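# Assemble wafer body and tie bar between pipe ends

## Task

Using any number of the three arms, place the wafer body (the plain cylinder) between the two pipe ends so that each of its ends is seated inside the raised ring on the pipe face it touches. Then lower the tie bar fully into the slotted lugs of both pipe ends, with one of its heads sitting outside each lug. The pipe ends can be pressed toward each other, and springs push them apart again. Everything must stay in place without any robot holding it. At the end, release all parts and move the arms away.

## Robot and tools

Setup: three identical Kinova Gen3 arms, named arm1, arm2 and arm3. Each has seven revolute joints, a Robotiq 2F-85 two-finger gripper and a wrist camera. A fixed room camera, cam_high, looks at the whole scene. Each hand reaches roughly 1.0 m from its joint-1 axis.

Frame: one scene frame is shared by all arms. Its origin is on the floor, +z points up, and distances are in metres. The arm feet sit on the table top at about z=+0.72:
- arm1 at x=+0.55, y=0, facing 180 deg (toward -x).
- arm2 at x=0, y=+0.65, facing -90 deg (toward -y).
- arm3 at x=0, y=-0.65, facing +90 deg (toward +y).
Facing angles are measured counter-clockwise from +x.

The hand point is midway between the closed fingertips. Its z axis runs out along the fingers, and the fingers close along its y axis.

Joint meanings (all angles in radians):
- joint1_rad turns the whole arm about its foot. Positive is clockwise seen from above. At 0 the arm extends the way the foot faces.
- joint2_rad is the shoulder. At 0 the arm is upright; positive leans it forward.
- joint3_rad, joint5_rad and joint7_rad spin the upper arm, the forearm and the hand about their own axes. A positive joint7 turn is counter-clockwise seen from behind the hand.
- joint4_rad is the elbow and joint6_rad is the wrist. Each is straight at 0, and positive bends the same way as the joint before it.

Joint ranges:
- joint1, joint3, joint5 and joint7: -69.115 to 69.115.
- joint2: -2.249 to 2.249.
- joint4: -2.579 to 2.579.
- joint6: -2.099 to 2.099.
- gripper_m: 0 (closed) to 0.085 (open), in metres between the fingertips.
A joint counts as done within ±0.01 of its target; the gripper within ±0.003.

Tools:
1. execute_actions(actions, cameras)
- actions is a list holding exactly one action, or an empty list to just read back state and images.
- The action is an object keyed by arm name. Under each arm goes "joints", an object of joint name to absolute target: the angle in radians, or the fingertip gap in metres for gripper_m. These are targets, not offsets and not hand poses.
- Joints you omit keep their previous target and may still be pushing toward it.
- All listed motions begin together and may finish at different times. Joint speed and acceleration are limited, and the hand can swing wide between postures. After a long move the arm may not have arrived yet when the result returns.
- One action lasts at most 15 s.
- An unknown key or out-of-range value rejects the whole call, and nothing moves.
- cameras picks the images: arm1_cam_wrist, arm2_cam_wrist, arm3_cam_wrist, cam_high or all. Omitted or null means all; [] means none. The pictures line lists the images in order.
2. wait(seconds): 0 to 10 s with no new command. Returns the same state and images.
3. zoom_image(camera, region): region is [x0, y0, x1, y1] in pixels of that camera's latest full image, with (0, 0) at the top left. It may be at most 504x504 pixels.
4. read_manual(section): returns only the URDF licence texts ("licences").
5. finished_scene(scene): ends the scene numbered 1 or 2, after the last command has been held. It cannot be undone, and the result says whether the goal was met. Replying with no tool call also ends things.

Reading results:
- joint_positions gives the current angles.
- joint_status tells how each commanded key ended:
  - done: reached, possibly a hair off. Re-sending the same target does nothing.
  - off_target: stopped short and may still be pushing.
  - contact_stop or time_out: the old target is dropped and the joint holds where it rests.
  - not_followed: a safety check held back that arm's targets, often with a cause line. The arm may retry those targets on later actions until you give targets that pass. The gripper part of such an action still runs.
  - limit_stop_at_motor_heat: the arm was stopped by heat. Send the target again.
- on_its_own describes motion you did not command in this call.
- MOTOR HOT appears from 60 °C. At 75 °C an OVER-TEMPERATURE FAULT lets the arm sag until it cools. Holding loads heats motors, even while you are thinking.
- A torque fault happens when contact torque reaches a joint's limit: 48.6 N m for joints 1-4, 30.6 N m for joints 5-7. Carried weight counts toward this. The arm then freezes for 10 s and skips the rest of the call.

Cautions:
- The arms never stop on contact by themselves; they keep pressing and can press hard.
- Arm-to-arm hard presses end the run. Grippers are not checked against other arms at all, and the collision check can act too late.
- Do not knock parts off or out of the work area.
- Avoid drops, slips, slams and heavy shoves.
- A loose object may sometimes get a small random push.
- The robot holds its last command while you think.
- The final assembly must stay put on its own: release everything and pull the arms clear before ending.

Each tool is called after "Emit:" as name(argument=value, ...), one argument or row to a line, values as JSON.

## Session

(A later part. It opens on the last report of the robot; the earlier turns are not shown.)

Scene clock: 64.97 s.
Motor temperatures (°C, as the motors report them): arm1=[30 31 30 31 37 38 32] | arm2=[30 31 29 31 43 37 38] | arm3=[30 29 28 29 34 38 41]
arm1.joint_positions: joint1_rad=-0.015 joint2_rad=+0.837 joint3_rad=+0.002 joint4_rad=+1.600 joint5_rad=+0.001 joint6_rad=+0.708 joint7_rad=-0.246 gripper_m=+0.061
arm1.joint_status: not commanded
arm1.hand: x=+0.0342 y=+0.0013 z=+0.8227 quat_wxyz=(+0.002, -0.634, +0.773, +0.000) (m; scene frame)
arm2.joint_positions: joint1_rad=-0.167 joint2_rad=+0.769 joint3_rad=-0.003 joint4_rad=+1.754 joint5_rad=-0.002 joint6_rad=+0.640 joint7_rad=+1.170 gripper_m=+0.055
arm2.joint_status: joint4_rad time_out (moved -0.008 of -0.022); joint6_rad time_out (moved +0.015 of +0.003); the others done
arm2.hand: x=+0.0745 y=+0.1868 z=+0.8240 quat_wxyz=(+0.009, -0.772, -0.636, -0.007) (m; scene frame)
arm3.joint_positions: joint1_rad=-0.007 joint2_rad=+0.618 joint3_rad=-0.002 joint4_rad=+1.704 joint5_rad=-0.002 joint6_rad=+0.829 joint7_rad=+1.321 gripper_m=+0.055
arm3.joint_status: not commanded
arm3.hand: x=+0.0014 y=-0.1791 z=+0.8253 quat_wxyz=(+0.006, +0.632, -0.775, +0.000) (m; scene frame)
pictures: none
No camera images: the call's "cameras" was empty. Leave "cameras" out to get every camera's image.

Emit:
execute_actions(
  actions=[
    {"arm1":{"joints":{"joint1_rad":-0.009,"joint4_rad":1.601,"joint7_rad":-0.238}},"arm2":{"joints":{"joint1_rad":-0.165,"joint2_rad":0.764,"joint4_rad":1.755,"joint6_rad":0.619}},"arm3":{"joints":{"joint1_rad":-0.003,"joint2_rad":0.624,"joint4_rad":1.689,"joint6_rad":0.826}}},
  ],
  cameras=["arm1_cam_wrist","cam_high"],
)

Emit:
zoom_image(
  camera="cam_high",
  region=[390,270,480,330],
)

Scene clock: 68.80 s.
Motor temperatures (°C, as the motors report them): arm1=[30 31 30 31 37 38 32] | arm2=[30 31 29 31 43 37 38] | arm3=[30 29 28 29 34 38 41]
arm1.joint_positions: joint1_rad=-0.009 joint2_rad=+0.837 joint3_rad=+0.000 joint4_rad=+1.601 joint5_rad=+0.000 joint6_rad=+0.707 joint7_rad=-0.238 gripper_m=+0.061
arm1.joint_status: all done
arm1.hand: x=+0.0348 y=+0.0031 z=+0.8225 quat_wxyz=(+0.001, -0.635, +0.773, -0.001) (m; scene frame)
arm2.joint_positions: joint1_rad=-0.167 joint2_rad=+0.765 joint3_rad=-0.003 joint4_rad=+1.762 joint5_rad=-0.002 joint6_rad=+0.625 joint7_rad=+1.170 gripper_m=+0.055
arm2.joint_status: all done
arm2.hand: x=+0.0746 y=+0.1863 z=+0.8241 quat_wxyz=(+0.005, -0.772, -0.636, -0.005) (m; scene frame)
arm3.joint_positions: joint1_rad=-0.005 joint2_rad=+0.622 joint3_rad=-0.002 joint4_rad=+1.696 joint5_rad=-0.003 joint6_rad=+0.834 joint7_rad=+1.321 gripper_m=+0.055
arm3.joint_status: all done
arm3.hand: x=+0.0020 y=-0.1773 z=+0.8254 quat_wxyz=(+0.006, +0.632, -0.775, +0.001) (m; scene frame)
pictures: arm1_cam_wrist, cam_high
Images, in order (width x height): arm1_cam_wrist 896x504, cam_high 896x504.

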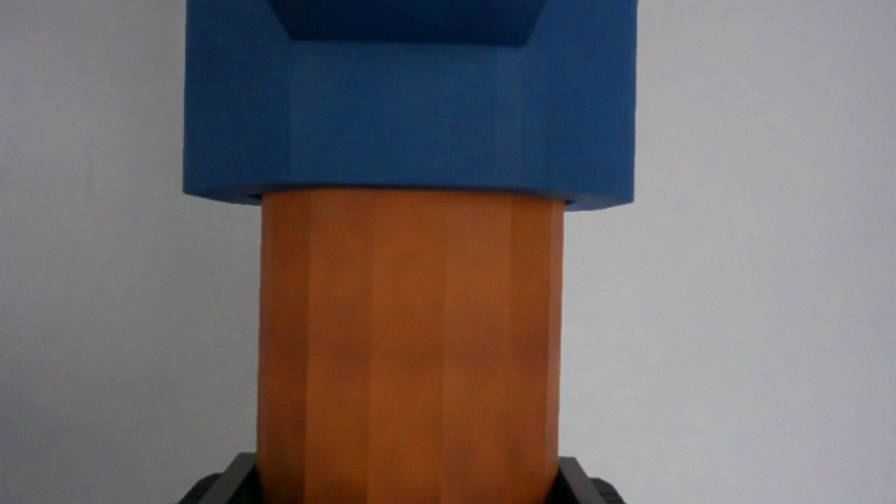

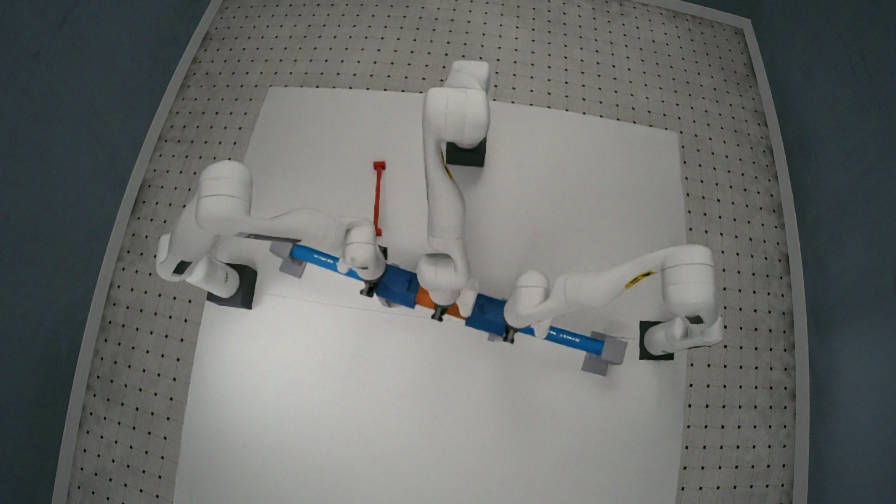

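Region (390, 270, 480, 330) of cam_high's 896x504 image, scaled by 5.600, with more detail than that image has.

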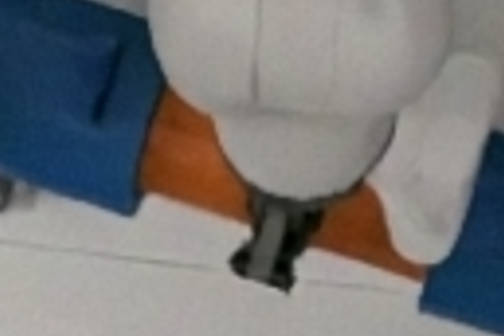

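Emit:
execute_actions(
  actions=[
    {"arm1":{"joints":{"gripper_m":0.08}}},
  ],
  cameras=[],
)

Emit:
execute_actions(
  actions=[
    {"arm1":{"joints":{"joint2_rad":0.662,"joint4_rad":1.5277,"joint6_rad":0.952}}},
  ],
  cameras=["arm1_cam_wrist"],
)

Emit:
execute_actions(
  actions=[
    {"arm1":{"joints":{"joint1_rad":0.1,"joint2_rad":0.532,"joint4_rad":2.239,"joint6_rad":0.37,"gripper_m":0.05}}},
  ],
  cameras=[],
)

Emit:
execute_actions(
  actions=[
    {"arm1":{"joints":{"joint1_rad":0.858,"joint7_rad":-0.616}}},
  ],
  cameras=["arm1_cam_wrist","cam_high"],
)

Scene clock: 74.63 s.
Motor temperatures (°C, as the motors report them): arm1=[30 31 30 31 37 38 32] | arm2=[30 32 29 31 43 37 38] | arm3=[30 29 28 29 34 38 41]
arm1.joint_positions: joint1_rad=-0.009 joint2_rad=+0.836 joint3_rad=+0.000 joint4_rad=+1.601 joint5_rad=+0.000 joint6_rad=+0.707 joint7_rad=-0.238 gripper_m=+0.080
arm1.joint_status: all done
arm1.hand: x=+0.0342 y=+0.0031 z=+0.8232 quat_wxyz=(+0.001, -0.635, +0.773, -0.001) (m; scene frame)
arm2.joint_positions: joint1_rad=-0.168 joint2_rad=+0.765 joint3_rad=-0.003 joint4_rad=+1.762 joint5_rad=-0.002 joint6_rad=+0.625 joint7_rad=+1.170 gripper_m=+0.055
arm2.joint_status: not commanded
arm2.hand: x=+0.0747 y=+0.1863 z=+0.8241 quat_wxyz=(+0.005, -0.772, -0.636, -0.005) (m; scene frame)
arm3.joint_positions: joint1_rad=-0.005 joint2_rad=+0.622 joint3_rad=-0.002 joint4_rad=+1.696 joint5_rad=-0.003 joint6_rad=+0.834 joint7_rad=+1.321 gripper_m=+0.055
arm3.joint_status: not commanded
arm3.hand: x=+0.0020 y=-0.1770 z=+0.8253 quat_wxyz=(+0.006, +0.632, -0.775, +0.001) (m; scene frame)
pictures: none
No camera images: the call's "cameras" was empty. Leave "cameras" out to get every camera's image.

Scene clock: 75.90 s.
Motor temperatures (°C, as the motors report them): arm1=[30 31 30 31 37 38 32] | arm2=[30 32 29 31 43 37 38] | arm3=[30 29 28 29 34 38 41]
arm1.joint_positions: joint1_rad=-0.009 joint2_rad=+0.662 joint3_rad=+0.000 joint4_rad=+1.528 joint5_rad=+0.000 joint6_rad=+0.952 joint7_rad=-0.238 gripper_m=+0.080
arm1.joint_status: all done
arm1.hand: x=+0.0348 y=+0.0032 z=+0.9298 quat_wxyz=(+0.000, -0.635, +0.773, +0.000) (m; scene frame)
arm2.joint_positions: joint1_rad=-0.168 joint2_rad=+0.765 joint3_rad=-0.003 joint4_rad=+1.762 joint5_rad=-0.002 joint6_rad=+0.625 joint7_rad=+1.170 gripper_m=+0.055
arm2.joint_status: not commanded
arm2.hand: x=+0.0747 y=+0.1863 z=+0.8241 quat_wxyz=(+0.005, -0.772, -0.636, -0.005) (m; scene frame)
arm3.joint_positions: joint1_rad=-0.005 joint2_rad=+0.622 joint3_rad=-0.002 joint4_rad=+1.696 joint5_rad=-0.003 joint6_rad=+0.834 joint7_rad=+1.321 gripper_m=+0.055
arm3.joint_status: not commanded
arm3.hand: x=+0.0020 y=-0.1770 z=+0.8253 quat_wxyz=(+0.006, +0.632, -0.775, +0.001) (m; scene frame)
pictures: arm1_cam_wrist
Images, in order (width x height): arm1_cam_wrist 896x504.

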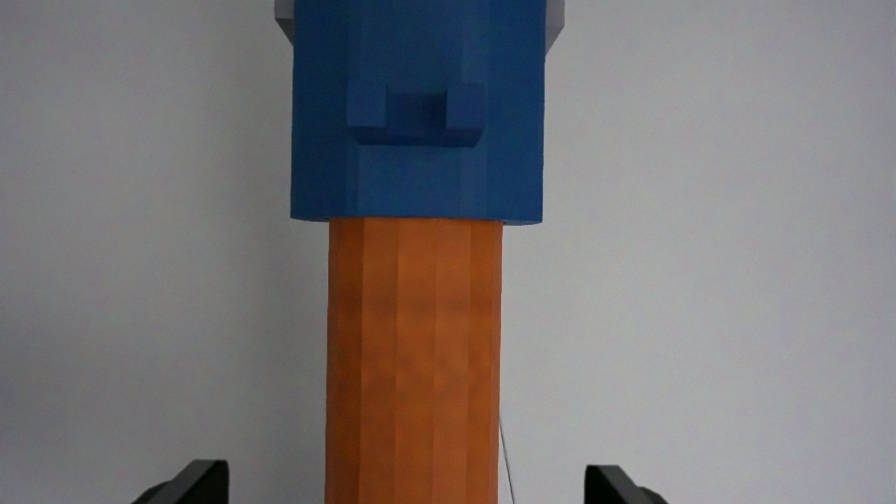

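Scene clock: 77.97 s.
Motor temperatures (°C, as the motors report them): arm1=[30 31 30 31 37 38 32] | arm2=[30 32 29 31 43 37 38] | arm3=[30 29 28 29 34 38 41]
arm1.joint_positions: joint1_rad=+0.100 joint2_rad=+0.532 joint3_rad=+0.000 joint4_rad=+2.239 joint5_rad=+0.000 joint6_rad=+0.370 joint7_rad=-0.238 gripper_m=+0.050
arm1.joint_status: all done
arm1.hand: x=+0.2249 y=+0.0467 z=+0.8499 quat_wxyz=(+0.000, -0.592, +0.806, +0.000) (m; scene frame)
arm2.joint_positions: joint1_rad=-0.168 joint2_rad=+0.765 joint3_rad=-0.003 joint4_rad=+1.762 joint5_rad=-0.002 joint6_rad=+0.625 joint7_rad=+1.170 gripper_m=+0.055
arm2.joint_status: not commanded
arm2.hand: x=+0.0747 y=+0.1863 z=+0.8241 quat_wxyz=(+0.005, -0.772, -0.636, -0.005) (m; scene frame)
arm3.joint_positions: joint1_rad=-0.005 joint2_rad=+0.622 joint3_rad=-0.002 joint4_rad=+1.696 joint5_rad=-0.003 joint6_rad=+0.834 joint7_rad=+1.321 gripper_m=+0.055
arm3.joint_status: not commanded
arm3.hand: x=+0.0020 y=-0.1770 z=+0.8253 quat_wxyz=(+0.006, +0.632, -0.775, +0.001) (m; scene frame)
pictures: none
No camera images: the call's "cameras" was empty. Leave "cameras" out to get every camera's image.

Scene clock: 80.17 s.
Motor temperatures (°C, as the motors report them): arm1=[30 31 30 31 37 38 32] | arm2=[30 32 29 31 43 37 38] | arm3=[30 29 28 29 34 38 41]
arm1.joint_positions: joint1_rad=+0.858 joint2_rad=+0.532 joint3_rad=+0.000 joint4_rad=+2.239 joint5_rad=+0.000 joint6_rad=+0.370 joint7_rad=-0.616 gripper_m=+0.050
arm1.joint_status: all done
arm1.hand: x=+0.3460 y=+0.2574 z=+0.8499 quat_wxyz=(+0.000, -0.065, +0.998, +0.000) (m; scene frame)
arm2.joint_positions: joint1_rad=-0.168 joint2_rad=+0.765 joint3_rad=-0.003 joint4_rad=+1.762 joint5_rad=-0.002 joint6_rad=+0.625 joint7_rad=+1.170 gripper_m=+0.055
arm2.joint_status: not commanded
arm2.hand: x=+0.0747 y=+0.1863 z=+0.8241 quat_wxyz=(+0.005, -0.772, -0.636, -0.005) (m; scene frame)
arm3.joint_positions: joint1_rad=-0.005 joint2_rad=+0.622 joint3_rad=-0.002 joint4_rad=+1.696 joint5_rad=-0.003 joint6_rad=+0.834 joint7_rad=+1.321 gripper_m=+0.055
arm3.joint_status: not commanded
arm3.hand: x=+0.0020 y=-0.1770 z=+0.8253 quat_wxyz=(+0.006, +0.632, -0.775, +0.001) (m; scene frame)
pictures: arm1_cam_wrist, cam_high
Images, in order (width x height): arm1_cam_wrist 896x504, cam_high 896x504.

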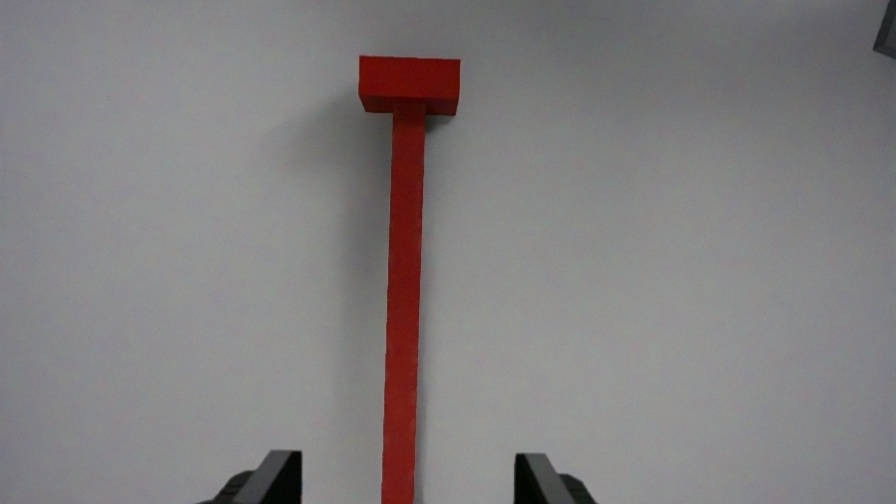

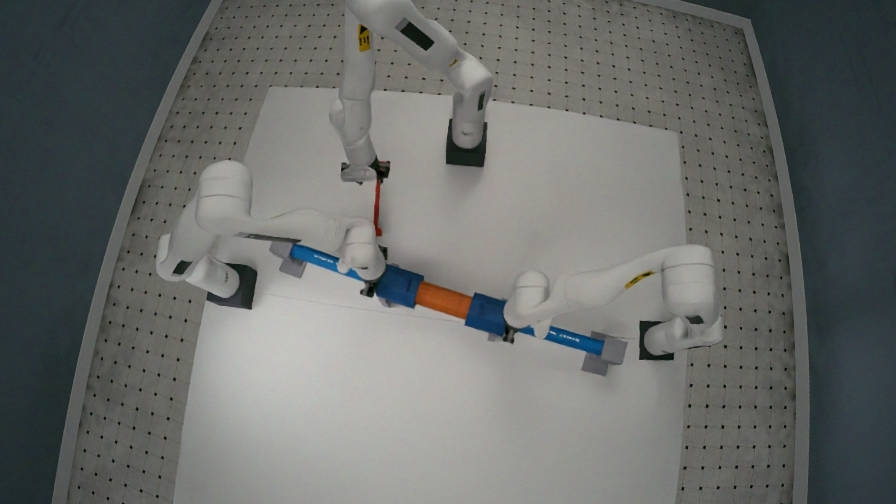

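Emit:
execute_actions(
  actions=[
    {"arm1":{"joints":{"joint1_rad":0.825,"joint2_rad":0.844,"joint4_rad":2.25,"joint6_rad":0.047,"joint7_rad":-0.66,"gripper_m":0.035}}},
  ],
  cameras=[],
)

Emit:
execute_actions(
  actions=[
    {"arm1":{"joints":{"gripper_m":0.004}}},
  ],
  cameras=["arm1_cam_wrist"],
)

Emit:
execute_actions(
  actions=[
    {"arm1":{"joints":{"joint1_rad":-0.009,"joint2_rad":0.2,"joint4_rad":2.3,"joint6_rad":0.64,"joint7_rad":-0.238}}},
  ],
  cameras=[],
)

Emit:
execute_actions(
  actions=[
    {"arm1":{"joints":{"joint2_rad":0.662,"joint4_rad":1.5277,"joint6_rad":0.952}}},
  ],
  cameras=["arm1_cam_wrist","cam_high"],
)

Scene clock: 86.93 s.
Motor temperatures (°C, as the motors report them): arm1=[30 31 30 31 37 38 32] | arm2=[30 32 29 31 43 37 38] | arm3=[30 29 28 29 34 38 41]
arm1.joint_positions: joint1_rad=+0.825 joint2_rad=+0.844 joint3_rad=+0.000 joint4_rad=+2.250 joint5_rad=+0.000 joint6_rad=+0.047 joint7_rad=-0.660 gripper_m=+0.035
arm1.joint_status: all done
arm1.hand: x=+0.3361 y=+0.2520 z=+0.7459 quat_wxyz=(+0.000, -0.059, +0.998, +0.000) (m; scene frame)
arm2.joint_positions: joint1_rad=-0.168 joint2_rad=+0.765 joint3_rad=-0.003 joint4_rad=+1.762 joint5_rad=-0.002 joint6_rad=+0.625 joint7_rad=+1.170 gripper_m=+0.055
arm2.joint_status: not commanded
arm2.hand: x=+0.0747 y=+0.1863 z=+0.8241 quat_wxyz=(+0.005, -0.772, -0.636, -0.005) (m; scene frame)
arm3.joint_positions: joint1_rad=-0.005 joint2_rad=+0.622 joint3_rad=-0.002 joint4_rad=+1.696 joint5_rad=-0.003 joint6_rad=+0.834 joint7_rad=+1.321 gripper_m=+0.055
arm3.joint_status: not commanded
arm3.hand: x=+0.0020 y=-0.1770 z=+0.8253 quat_wxyz=(+0.006, +0.632, -0.775, +0.001) (m; scene frame)
pictures: none
No camera images: the call's "cameras" was empty. Leave "cameras" out to get every camera's image.

Scene clock: 87.67 s.
Motor temperatures (°C, as the motors report them): arm1=[30 31 30 31 37 38 32] | arm2=[30 32 29 31 43 37 38] | arm3=[30 29 28 29 34 38 41]
arm1.joint_positions: joint1_rad=+0.825 joint2_rad=+0.843 joint3_rad=+0.000 joint4_rad=+2.250 joint5_rad=+0.000 joint6_rad=+0.047 joint7_rad=-0.660 gripper_m=+0.009
arm1.joint_status: gripper_m off_target (ended at +0.009, target +0.004)
arm1.hand: x=+0.3361 y=+0.2520 z=+0.7461 quat_wxyz=(+0.000, -0.060, +0.998, +0.000) (m; scene frame)
arm2.joint_positions: joint1_rad=-0.168 joint2_rad=+0.765 joint3_rad=-0.003 joint4_rad=+1.762 joint5_rad=-0.002 joint6_rad=+0.625 joint7_rad=+1.170 gripper_m=+0.055
arm2.joint_status: not commanded
arm2.hand: x=+0.0747 y=+0.1863 z=+0.8241 quat_wxyz=(+0.005, -0.772, -0.636, -0.005) (m; scene frame)
arm3.joint_positions: joint1_rad=-0.005 joint2_rad=+0.622 joint3_rad=-0.002 joint4_rad=+1.696 joint5_rad=-0.003 joint6_rad=+0.834 joint7_rad=+1.321 gripper_m=+0.055
arm3.joint_status: not commanded
arm3.hand: x=+0.0020 y=-0.1770 z=+0.8253 quat_wxyz=(+0.006, +0.632, -0.775, +0.001) (m; scene frame)
pictures: arm1_cam_wrist
Images, in order (width x height): arm1_cam_wrist 896x504.

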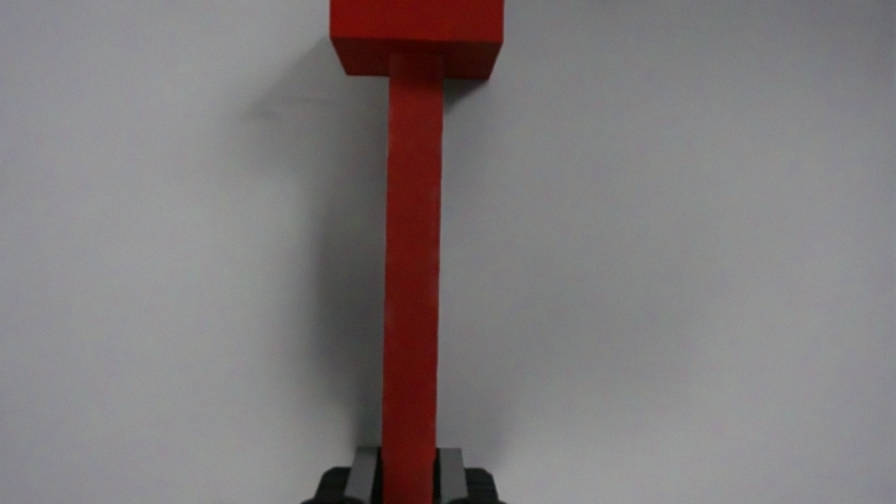

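Scene clock: 89.93 s.
Motor temperatures (°C, as the motors report them): arm1=[30 31 30 31 37 38 32] | arm2=[30 32 29 31 43 37 38] | arm3=[30 29 28 29 34 38 41]
arm1.joint_positions: joint1_rad=-0.009 joint2_rad=+0.201 joint3_rad=+0.000 joint4_rad=+2.300 joint5_rad=+0.000 joint6_rad=+0.640 joint7_rad=-0.238 gripper_m=+0.009
arm1.joint_status: all done
arm1.hand: x=+0.2773 y=+0.0135 z=+0.9406 quat_wxyz=(+0.000, -0.634, +0.773, +0.000) (m; scene frame)
arm2.joint_positions: joint1_rad=-0.168 joint2_rad=+0.765 joint3_rad=-0.003 joint4_rad=+1.762 joint5_rad=-0.002 joint6_rad=+0.625 joint7_rad=+1.170 gripper_m=+0.055
arm2.joint_status: not commanded
arm2.hand: x=+0.0747 y=+0.1863 z=+0.8241 quat_wxyz=(+0.005, -0.772, -0.636, -0.005) (m; scene frame)
arm3.joint_positions: joint1_rad=-0.005 joint2_rad=+0.622 joint3_rad=-0.002 joint4_rad=+1.696 joint5_rad=-0.003 joint6_rad=+0.834 joint7_rad=+1.321 gripper_m=+0.055
arm3.joint_status: not commanded
arm3.hand: x=+0.0020 y=-0.1770 z=+0.8253 quat_wxyz=(+0.006, +0.632, -0.775, +0.001) (m; scene frame)
pictures: none
No camera images: the call's "cameras" was empty. Leave "cameras" out to get every camera's image.

Scene clock: 92.10 s.
Motor temperatures (°C, as the motors report them): arm1=[30 31 30 31 37 38 32] | arm2=[30 32 29 31 43 37 38] | arm3=[30 29 28 29 34 38 41]
arm1.joint_positions: joint1_rad=-0.009 joint2_rad=+0.663 joint3_rad=+0.000 joint4_rad=+1.528 joint5_rad=+0.000 joint6_rad=+0.952 joint7_rad=-0.238 gripper_m=+0.009
arm1.joint_status: all done
arm1.hand: x=+0.0352 y=+0.0032 z=+0.9292 quat_wxyz=(+0.001, -0.635, +0.773, -0.001) (m; scene frame)
arm2.joint_positions: joint1_rad=-0.168 joint2_rad=+0.765 joint3_rad=-0.003 joint4_rad=+1.762 joint5_rad=-0.002 joint6_rad=+0.625 joint7_rad=+1.170 gripper_m=+0.055
arm2.joint_status: not commanded
arm2.hand: x=+0.0747 y=+0.1863 z=+0.8241 quat_wxyz=(+0.005, -0.772, -0.636, -0.005) (m; scene frame)
arm3.joint_positions: joint1_rad=-0.005 joint2_rad=+0.622 joint3_rad=-0.002 joint4_rad=+1.696 joint5_rad=-0.003 joint6_rad=+0.834 joint7_rad=+1.321 gripper_m=+0.055
arm3.joint_status: not commanded
arm3.hand: x=+0.0020 y=-0.1770 z=+0.8253 quat_wxyz=(+0.006, +0.632, -0.775, +0.001) (m; scene frame)
pictures: arm1_cam_wrist, cam_high
Images, in order (width x height): arm1_cam_wrist 896x504, cam_high 896x504.

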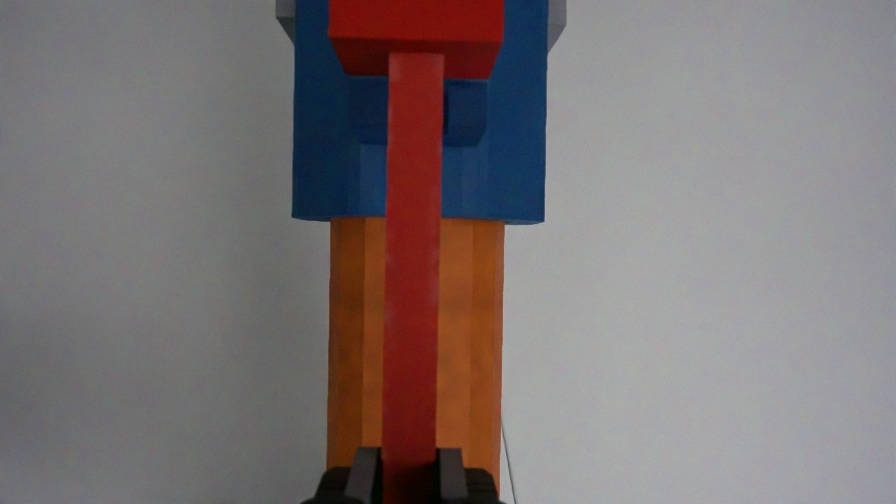

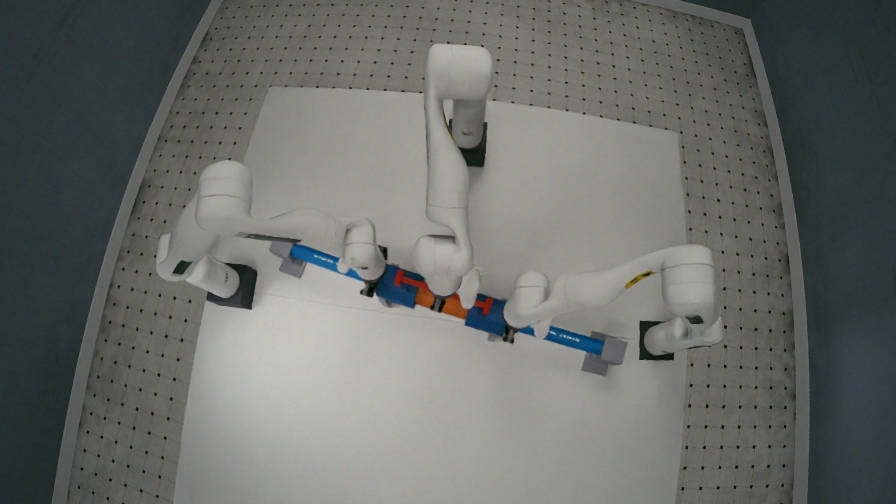

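Emit:
execute_actions(
  actions=[
    {"arm1":{"joints":{"joint1_rad":-0.0135,"joint2_rad":0.675,"joint4_rad":1.533,"joint6_rad":0.9335,"joint7_rad":-0.243}}},
  ],
  cameras=["arm1_cam_wrist","cam_high"],
)

Emit:
zoom_image(
  camera="cam_high",
  region=[380,255,515,345],
)

Scene clock: 95.57 s.
Motor temperatures (°C, as the motors report them): arm1=[30 31 30 31 37 38 32] | arm2=[30 32 29 32 43 37 38] | arm3=[30 30 28 29 34 38 41]
arm1.joint_positions: joint1_rad=-0.013 joint2_rad=+0.676 joint3_rad=+0.000 joint4_rad=+1.534 joint5_rad=+0.000 joint6_rad=+0.934 joint7_rad=-0.243 gripper_m=+0.009
arm1.joint_status: all done
arm1.hand: x=+0.0342 y=+0.0008 z=+0.9211 quat_wxyz=(+0.001, -0.634, +0.773, -0.001) (m; scene frame)
arm2.joint_positions: joint1_rad=-0.168 joint2_rad=+0.765 joint3_rad=-0.003 joint4_rad=+1.762 joint5_rad=-0.002 joint6_rad=+0.625 joint7_rad=+1.170 gripper_m=+0.055
arm2.joint_status: not commanded
arm2.hand: x=+0.0747 y=+0.1863 z=+0.8241 quat_wxyz=(+0.005, -0.772, -0.636, -0.005) (m; scene frame)
arm3.joint_positions: joint1_rad=-0.005 joint2_rad=+0.622 joint3_rad=-0.002 joint4_rad=+1.696 joint5_rad=-0.003 joint6_rad=+0.834 joint7_rad=+1.321 gripper_m=+0.055
arm3.joint_status: not commanded
arm3.hand: x=+0.0020 y=-0.1770 z=+0.8253 quat_wxyz=(+0.006, +0.632, -0.775, +0.001) (m; scene frame)
pictures: arm1_cam_wrist, cam_high
Images, in order (width x height): arm1_cam_wrist 896x504, cam_high 896x504.

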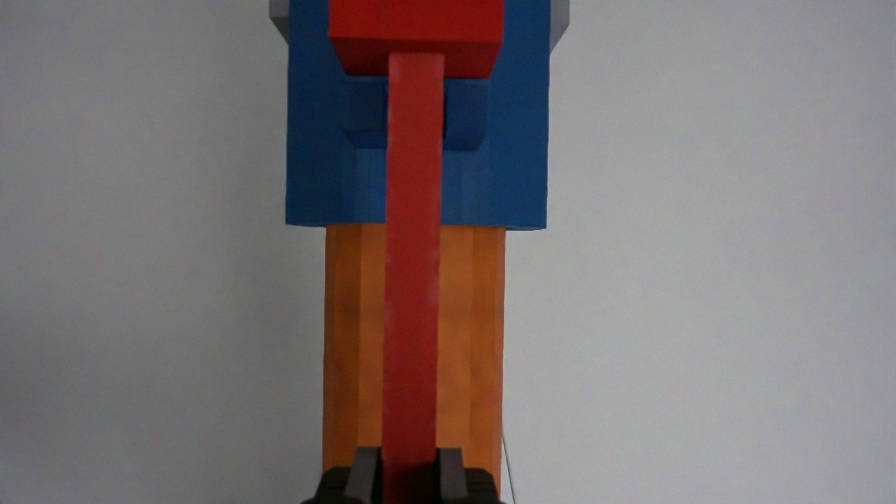

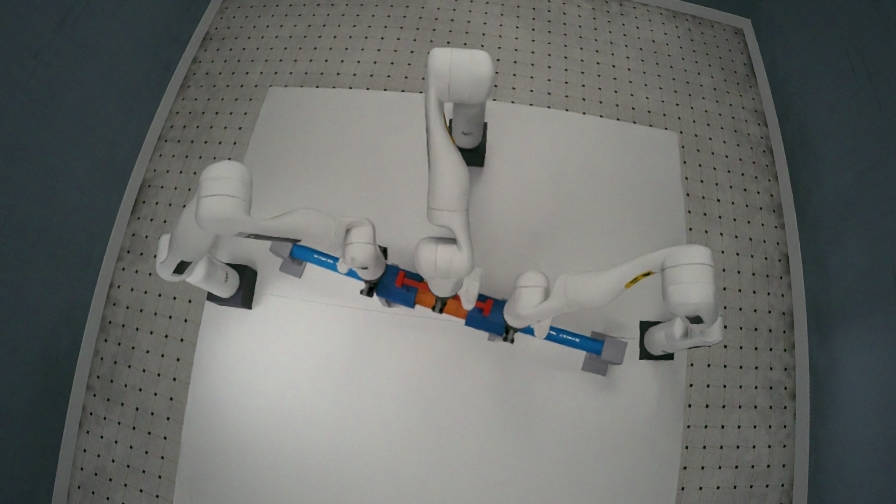

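Region (380, 255, 515, 345) of cam_high's 896x504 image, scaled by 3.733, with more detail than that image has.

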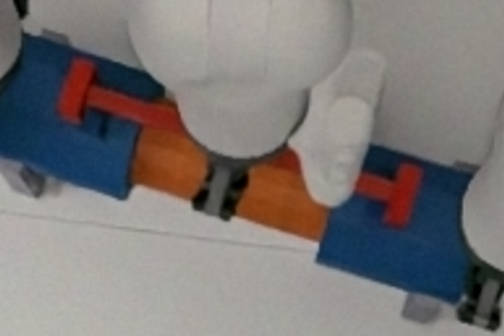

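Lower 13 mm.

Emit:
execute_actions(
  actions=[
    {"arm1":{"joints":{"joint1_rad":-0.0145,"joint2_rad":0.6937,"joint4_rad":1.5462,"joint6_rad":0.9017}}},
  ],
  cameras=["arm1_cam_wrist"],
)

Scene clock: 97.93 s.
Motor temperatures (°C, as the motors report them): arm1=[30 31 30 31 37 38 32] | arm2=[30 32 29 32 43 37 38] | arm3=[30 30 28 29 34 38 41]
arm1.joint_positions: joint1_rad=-0.014 joint2_rad=+0.695 joint3_rad=+0.000 joint4_rad=+1.547 joint5_rad=+0.000 joint6_rad=+0.902 joint7_rad=-0.243 gripper_m=+0.009
arm1.joint_status: all done
arm1.hand: x=+0.0343 y=+0.0007 z=+0.9082 quat_wxyz=(+0.001, -0.635, +0.773, -0.001) (m; scene frame)
arm2.joint_positions: joint1_rad=-0.168 joint2_rad=+0.765 joint3_rad=-0.003 joint4_rad=+1.762 joint5_rad=-0.002 joint6_rad=+0.625 joint7_rad=+1.170 gripper_m=+0.055
arm2.joint_status: not commanded
arm2.hand: x=+0.0747 y=+0.1863 z=+0.8241 quat_wxyz=(+0.005, -0.772, -0.636, -0.005) (m; scene frame)
arm3.joint_positions: joint1_rad=-0.005 joint2_rad=+0.622 joint3_rad=-0.002 joint4_rad=+1.696 joint5_rad=-0.003 joint6_rad=+0.834 joint7_rad=+1.321 gripper_m=+0.055
arm3.joint_status: not commanded
arm3.hand: x=+0.0020 y=-0.1770 z=+0.8253 quat_wxyz=(+0.006, +0.632, -0.775, +0.001) (m; scene frame)
pictures: arm1_cam_wrist
Images, in order (width x height): arm1_cam_wrist 896x504.

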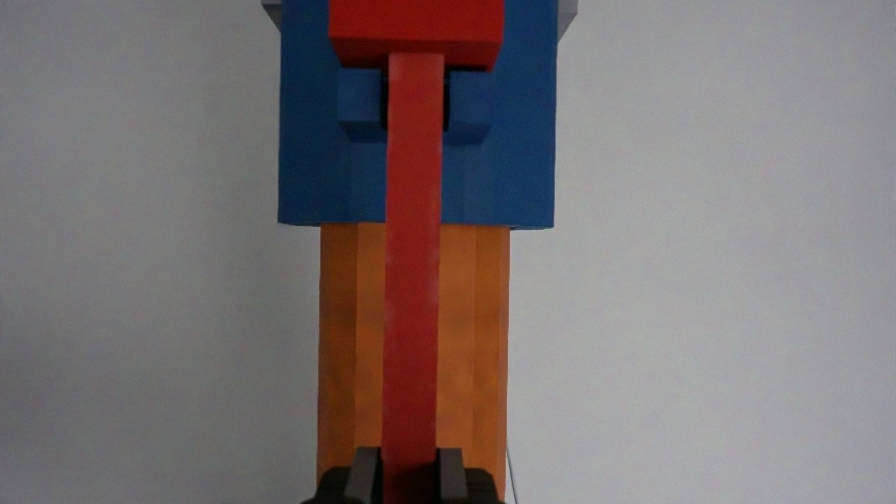

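Emit:
execute_actions(
  actions=[
    {"arm1":{"joints":{"joint1_rad":-0.013,"joint2_rad":0.7115,"joint4_rad":1.557,"joint6_rad":0.873}}},
  ],
  cameras=["arm1_cam_wrist"],
)

Emit:
execute_actions(
  actions=[
    {"arm1":{"joints":{"gripper_m":0.03}}},
  ],
  cameras=["arm1_cam_wrist"],
)

Emit:
execute_actions(
  actions=[
    {"arm1":{"joints":{"joint2_rad":0.3,"joint4_rad":1.55,"joint6_rad":0.95,"joint7_rad":-1.8}}},
  ],
  cameras=["arm1_cam_wrist","cam_high"],
)

Scene clock: 102.10 s.
Motor temperatures (°C, as the motors report them): arm1=[30 31 30 31 37 38 32] | arm2=[30 32 29 32 43 37 38] | arm3=[30 30 28 29 34 38 41]
arm1.joint_positions: joint1_rad=-0.013 joint2_rad=+0.706 joint3_rad=+0.000 joint4_rad=+1.557 joint5_rad=+0.000 joint6_rad=+0.875 joint7_rad=-0.243 gripper_m=+0.009
arm1.joint_status: all done
arm1.hand: x=+0.0332 y=+0.0010 z=+0.8998 quat_wxyz=(-0.001, -0.634, +0.773, +0.001) (m; scene frame)
arm2.joint_positions: joint1_rad=-0.168 joint2_rad=+0.765 joint3_rad=-0.003 joint4_rad=+1.762 joint5_rad=-0.002 joint6_rad=+0.625 joint7_rad=+1.170 gripper_m=+0.055
arm2.joint_status: not commanded
arm2.hand: x=+0.0747 y=+0.1863 z=+0.8241 quat_wxyz=(+0.005, -0.772, -0.636, -0.005) (m; scene frame)
arm3.joint_positions: joint1_rad=-0.005 joint2_rad=+0.622 joint3_rad=-0.002 joint4_rad=+1.696 joint5_rad=-0.003 joint6_rad=+0.834 joint7_rad=+1.321 gripper_m=+0.055
arm3.joint_status: not commanded
arm3.hand: x=+0.0020 y=-0.1770 z=+0.8253 quat_wxyz=(+0.006, +0.632, -0.775, +0.001) (m; scene frame)
pictures: arm1_cam_wrist
Images, in order (width x height): arm1_cam_wrist 896x504.

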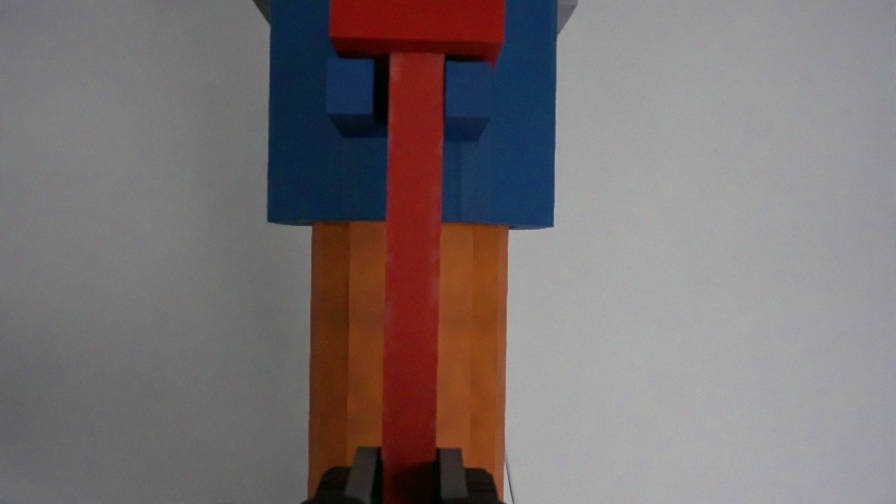

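Scene clock: 102.93 s.
Motor temperatures (°C, as the motors report them): arm1=[30 31 30 31 37 38 32] | arm2=[30 32 29 32 43 37 38] | arm3=[30 30 28 29 34 38 41]
arm1.joint_positions: joint1_rad=-0.013 joint2_rad=+0.711 joint3_rad=+0.000 joint4_rad=+1.557 joint5_rad=+0.000 joint6_rad=+0.873 joint7_rad=-0.243 gripper_m=+0.030
arm1.joint_status: all done
arm1.hand: x=+0.0337 y=+0.0011 z=+0.8971 quat_wxyz=(+0.000, -0.634, +0.773, +0.000) (m; scene frame)
arm2.joint_positions: joint1_rad=-0.168 joint2_rad=+0.765 joint3_rad=-0.003 joint4_rad=+1.762 joint5_rad=-0.002 joint6_rad=+0.625 joint7_rad=+1.170 gripper_m=+0.055
arm2.joint_status: not commanded
arm2.hand: x=+0.0747 y=+0.1863 z=+0.8241 quat_wxyz=(+0.005, -0.772, -0.636, -0.005) (m; scene frame)
arm3.joint_positions: joint1_rad=-0.005 joint2_rad=+0.622 joint3_rad=-0.002 joint4_rad=+1.696 joint5_rad=-0.003 joint6_rad=+0.834 joint7_rad=+1.321 gripper_m=+0.055
arm3.joint_status: not commanded
arm3.hand: x=+0.0020 y=-0.1770 z=+0.8253 quat_wxyz=(+0.006, +0.632, -0.775, +0.001) (m; scene frame)
pictures: arm1_cam_wrist
Images, in order (width x height): arm1_cam_wrist 896x504.

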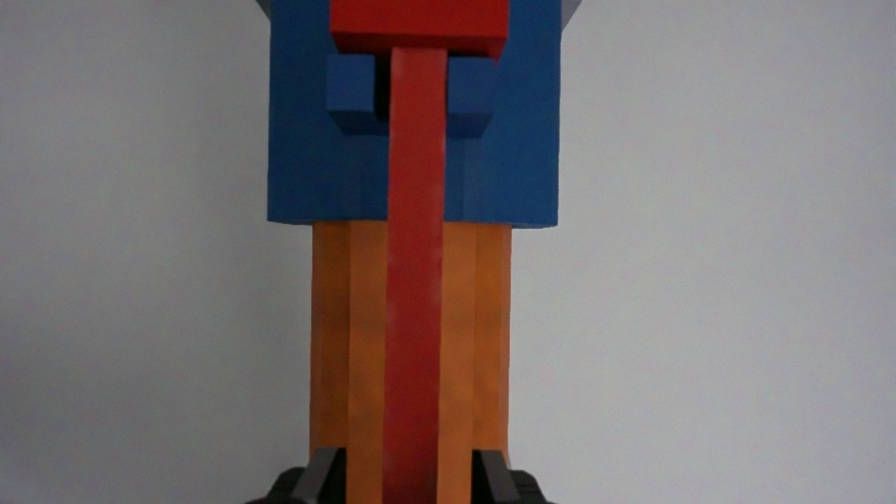

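Scene clock: 105.03 s.
Motor temperatures (°C, as the motors report them): arm1=[30 31 30 31 37 38 32] | arm2=[30 33 29 32 43 37 38] | arm3=[30 30 28 29 34 38 41]
arm1.joint_positions: joint1_rad=-0.013 joint2_rad=+0.300 joint3_rad=+0.000 joint4_rad=+1.550 joint5_rad=+0.000 joint6_rad=+0.950 joint7_rad=-1.800 gripper_m=+0.030
arm1.joint_status: all done
arm1.hand: x=+0.0186 y=+0.0004 z=+1.1137 quat_wxyz=(-0.168, +0.090, +0.981, -0.023) (m; scene frame)
arm2.joint_positions: joint1_rad=-0.168 joint2_rad=+0.765 joint3_rad=-0.003 joint4_rad=+1.762 joint5_rad=-0.002 joint6_rad=+0.625 joint7_rad=+1.170 gripper_m=+0.055
arm2.joint_status: not commanded
arm2.hand: x=+0.0747 y=+0.1863 z=+0.8241 quat_wxyz=(+0.005, -0.772, -0.636, -0.005) (m; scene frame)
arm3.joint_positions: joint1_rad=-0.005 joint2_rad=+0.622 joint3_rad=-0.002 joint4_rad=+1.696 joint5_rad=-0.003 joint6_rad=+0.834 joint7_rad=+1.321 gripper_m=+0.055
arm3.joint_status: not commanded
arm3.hand: x=+0.0020 y=-0.1770 z=+0.8253 quat_wxyz=(+0.006, +0.632, -0.775, +0.001) (m; scene frame)
pictures: arm1_cam_wrist, cam_high
Images, in order (width x height): arm1_cam_wrist 896x504, cam_high 896x504.

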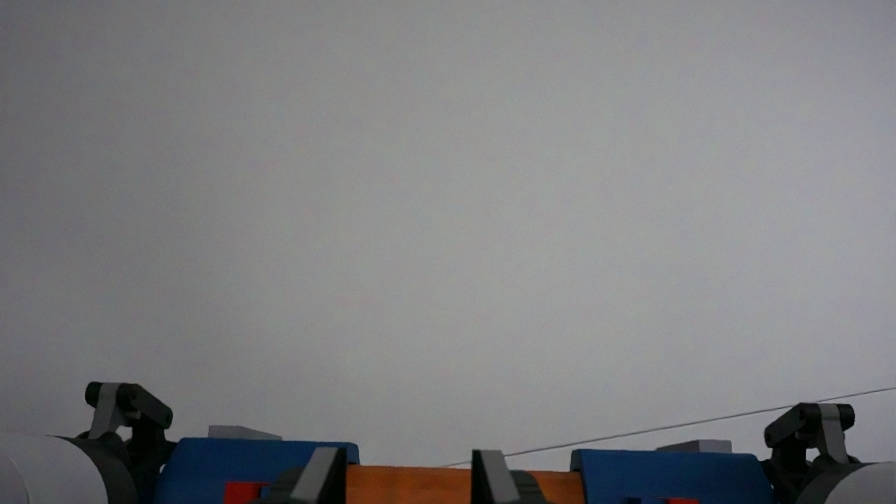

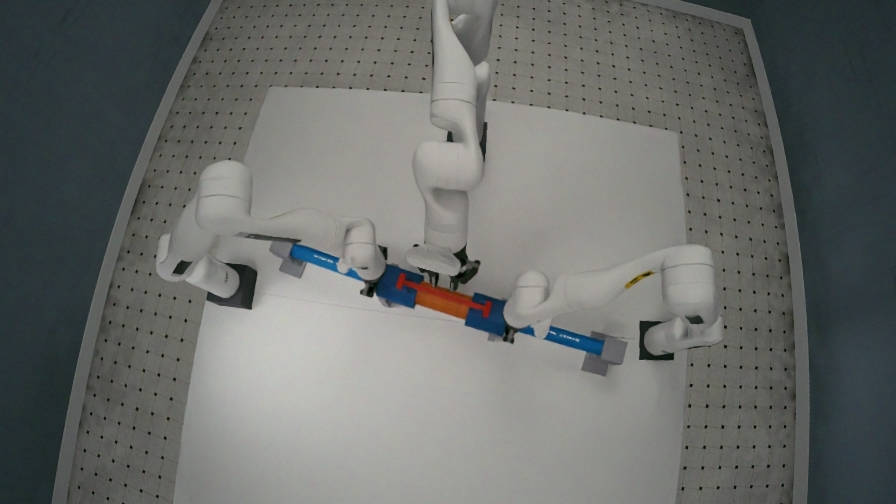

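Emit:
execute_actions(
  actions=[
    {"arm1":{"joints":{"joint2_rad":0,"joint4_rad":1.7,"joint6_rad":1.15}},"arm2":{"joints":{"joint1_rad":-0.26,"joint2_rad":0.3,"joint4_rad":1.976,"joint6_rad":0.866,"gripper_m":0.08}},"arm3":{"joints":{"joint1_rad":-0.061,"joint2_rad":0.17,"joint4_rad":1.849,"joint6_rad":1.12,"gripper_m":0.08}}},
  ],
  cameras=["arm1_cam_wrist"],
)

Scene clock: 109.40 s.
Motor temperatures (°C, as the motors report them): arm1=[30 31 30 31 37 38 32] | arm2=[30 33 29 32 43 37 38] | arm3=[30 30 28 29 34 38 41]
arm1.joint_positions: joint1_rad=-0.013 joint2_rad=+0.000 joint3_rad=+0.000 joint4_rad=+1.700 joint5_rad=+0.000 joint6_rad=+1.150 joint7_rad=-1.800 gripper_m=+0.030
arm1.joint_status: all done
arm1.hand: x=+0.1480 y=+0.0064 z=+1.1738 quat_wxyz=(-0.144, +0.090, +0.985, -0.020) (m; scene frame)
arm2.joint_positions: joint1_rad=-0.260 joint2_rad=+0.300 joint3_rad=+0.000 joint4_rad=+1.976 joint5_rad=+0.000 joint6_rad=+0.866 joint7_rad=+1.170 gripper_m=+0.080
arm2.joint_status: all done
arm2.hand: x=+0.0839 y=+0.2951 z=+0.9759 quat_wxyz=(+0.000, -0.741, -0.671, -0.001) (m; scene frame)
arm3.joint_positions: joint1_rad=-0.061 joint2_rad=+0.170 joint3_rad=+0.000 joint4_rad=+1.849 joint5_rad=+0.000 joint6_rad=+1.120 joint7_rad=+1.322 gripper_m=+0.080
arm3.joint_status: all done
arm3.hand: x=-0.0100 y=-0.2944 z=+0.9755 quat_wxyz=(+0.001, +0.653, -0.757, -0.004) (m; scene frame)
pictures: arm1_cam_wrist
Images, in order (width x height): arm1_cam_wrist 896x504.

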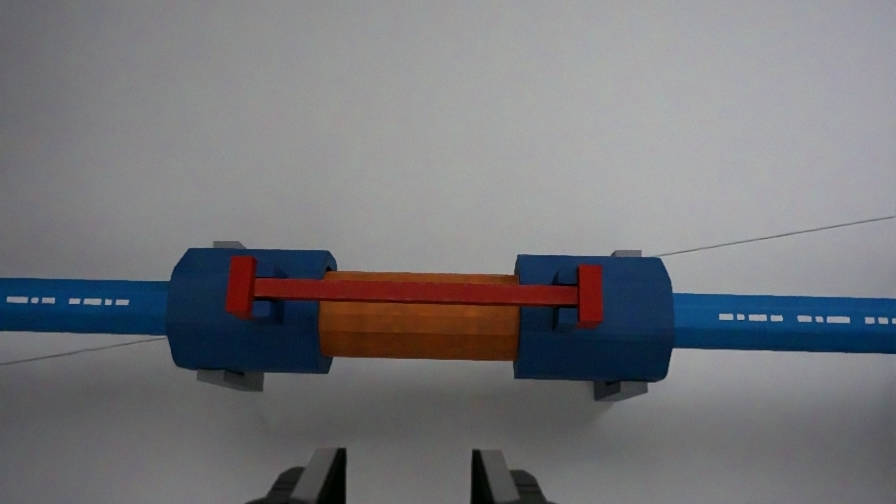

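Emit:
finished_scene(
  scene=1,
)

The scene is finished: the task was done.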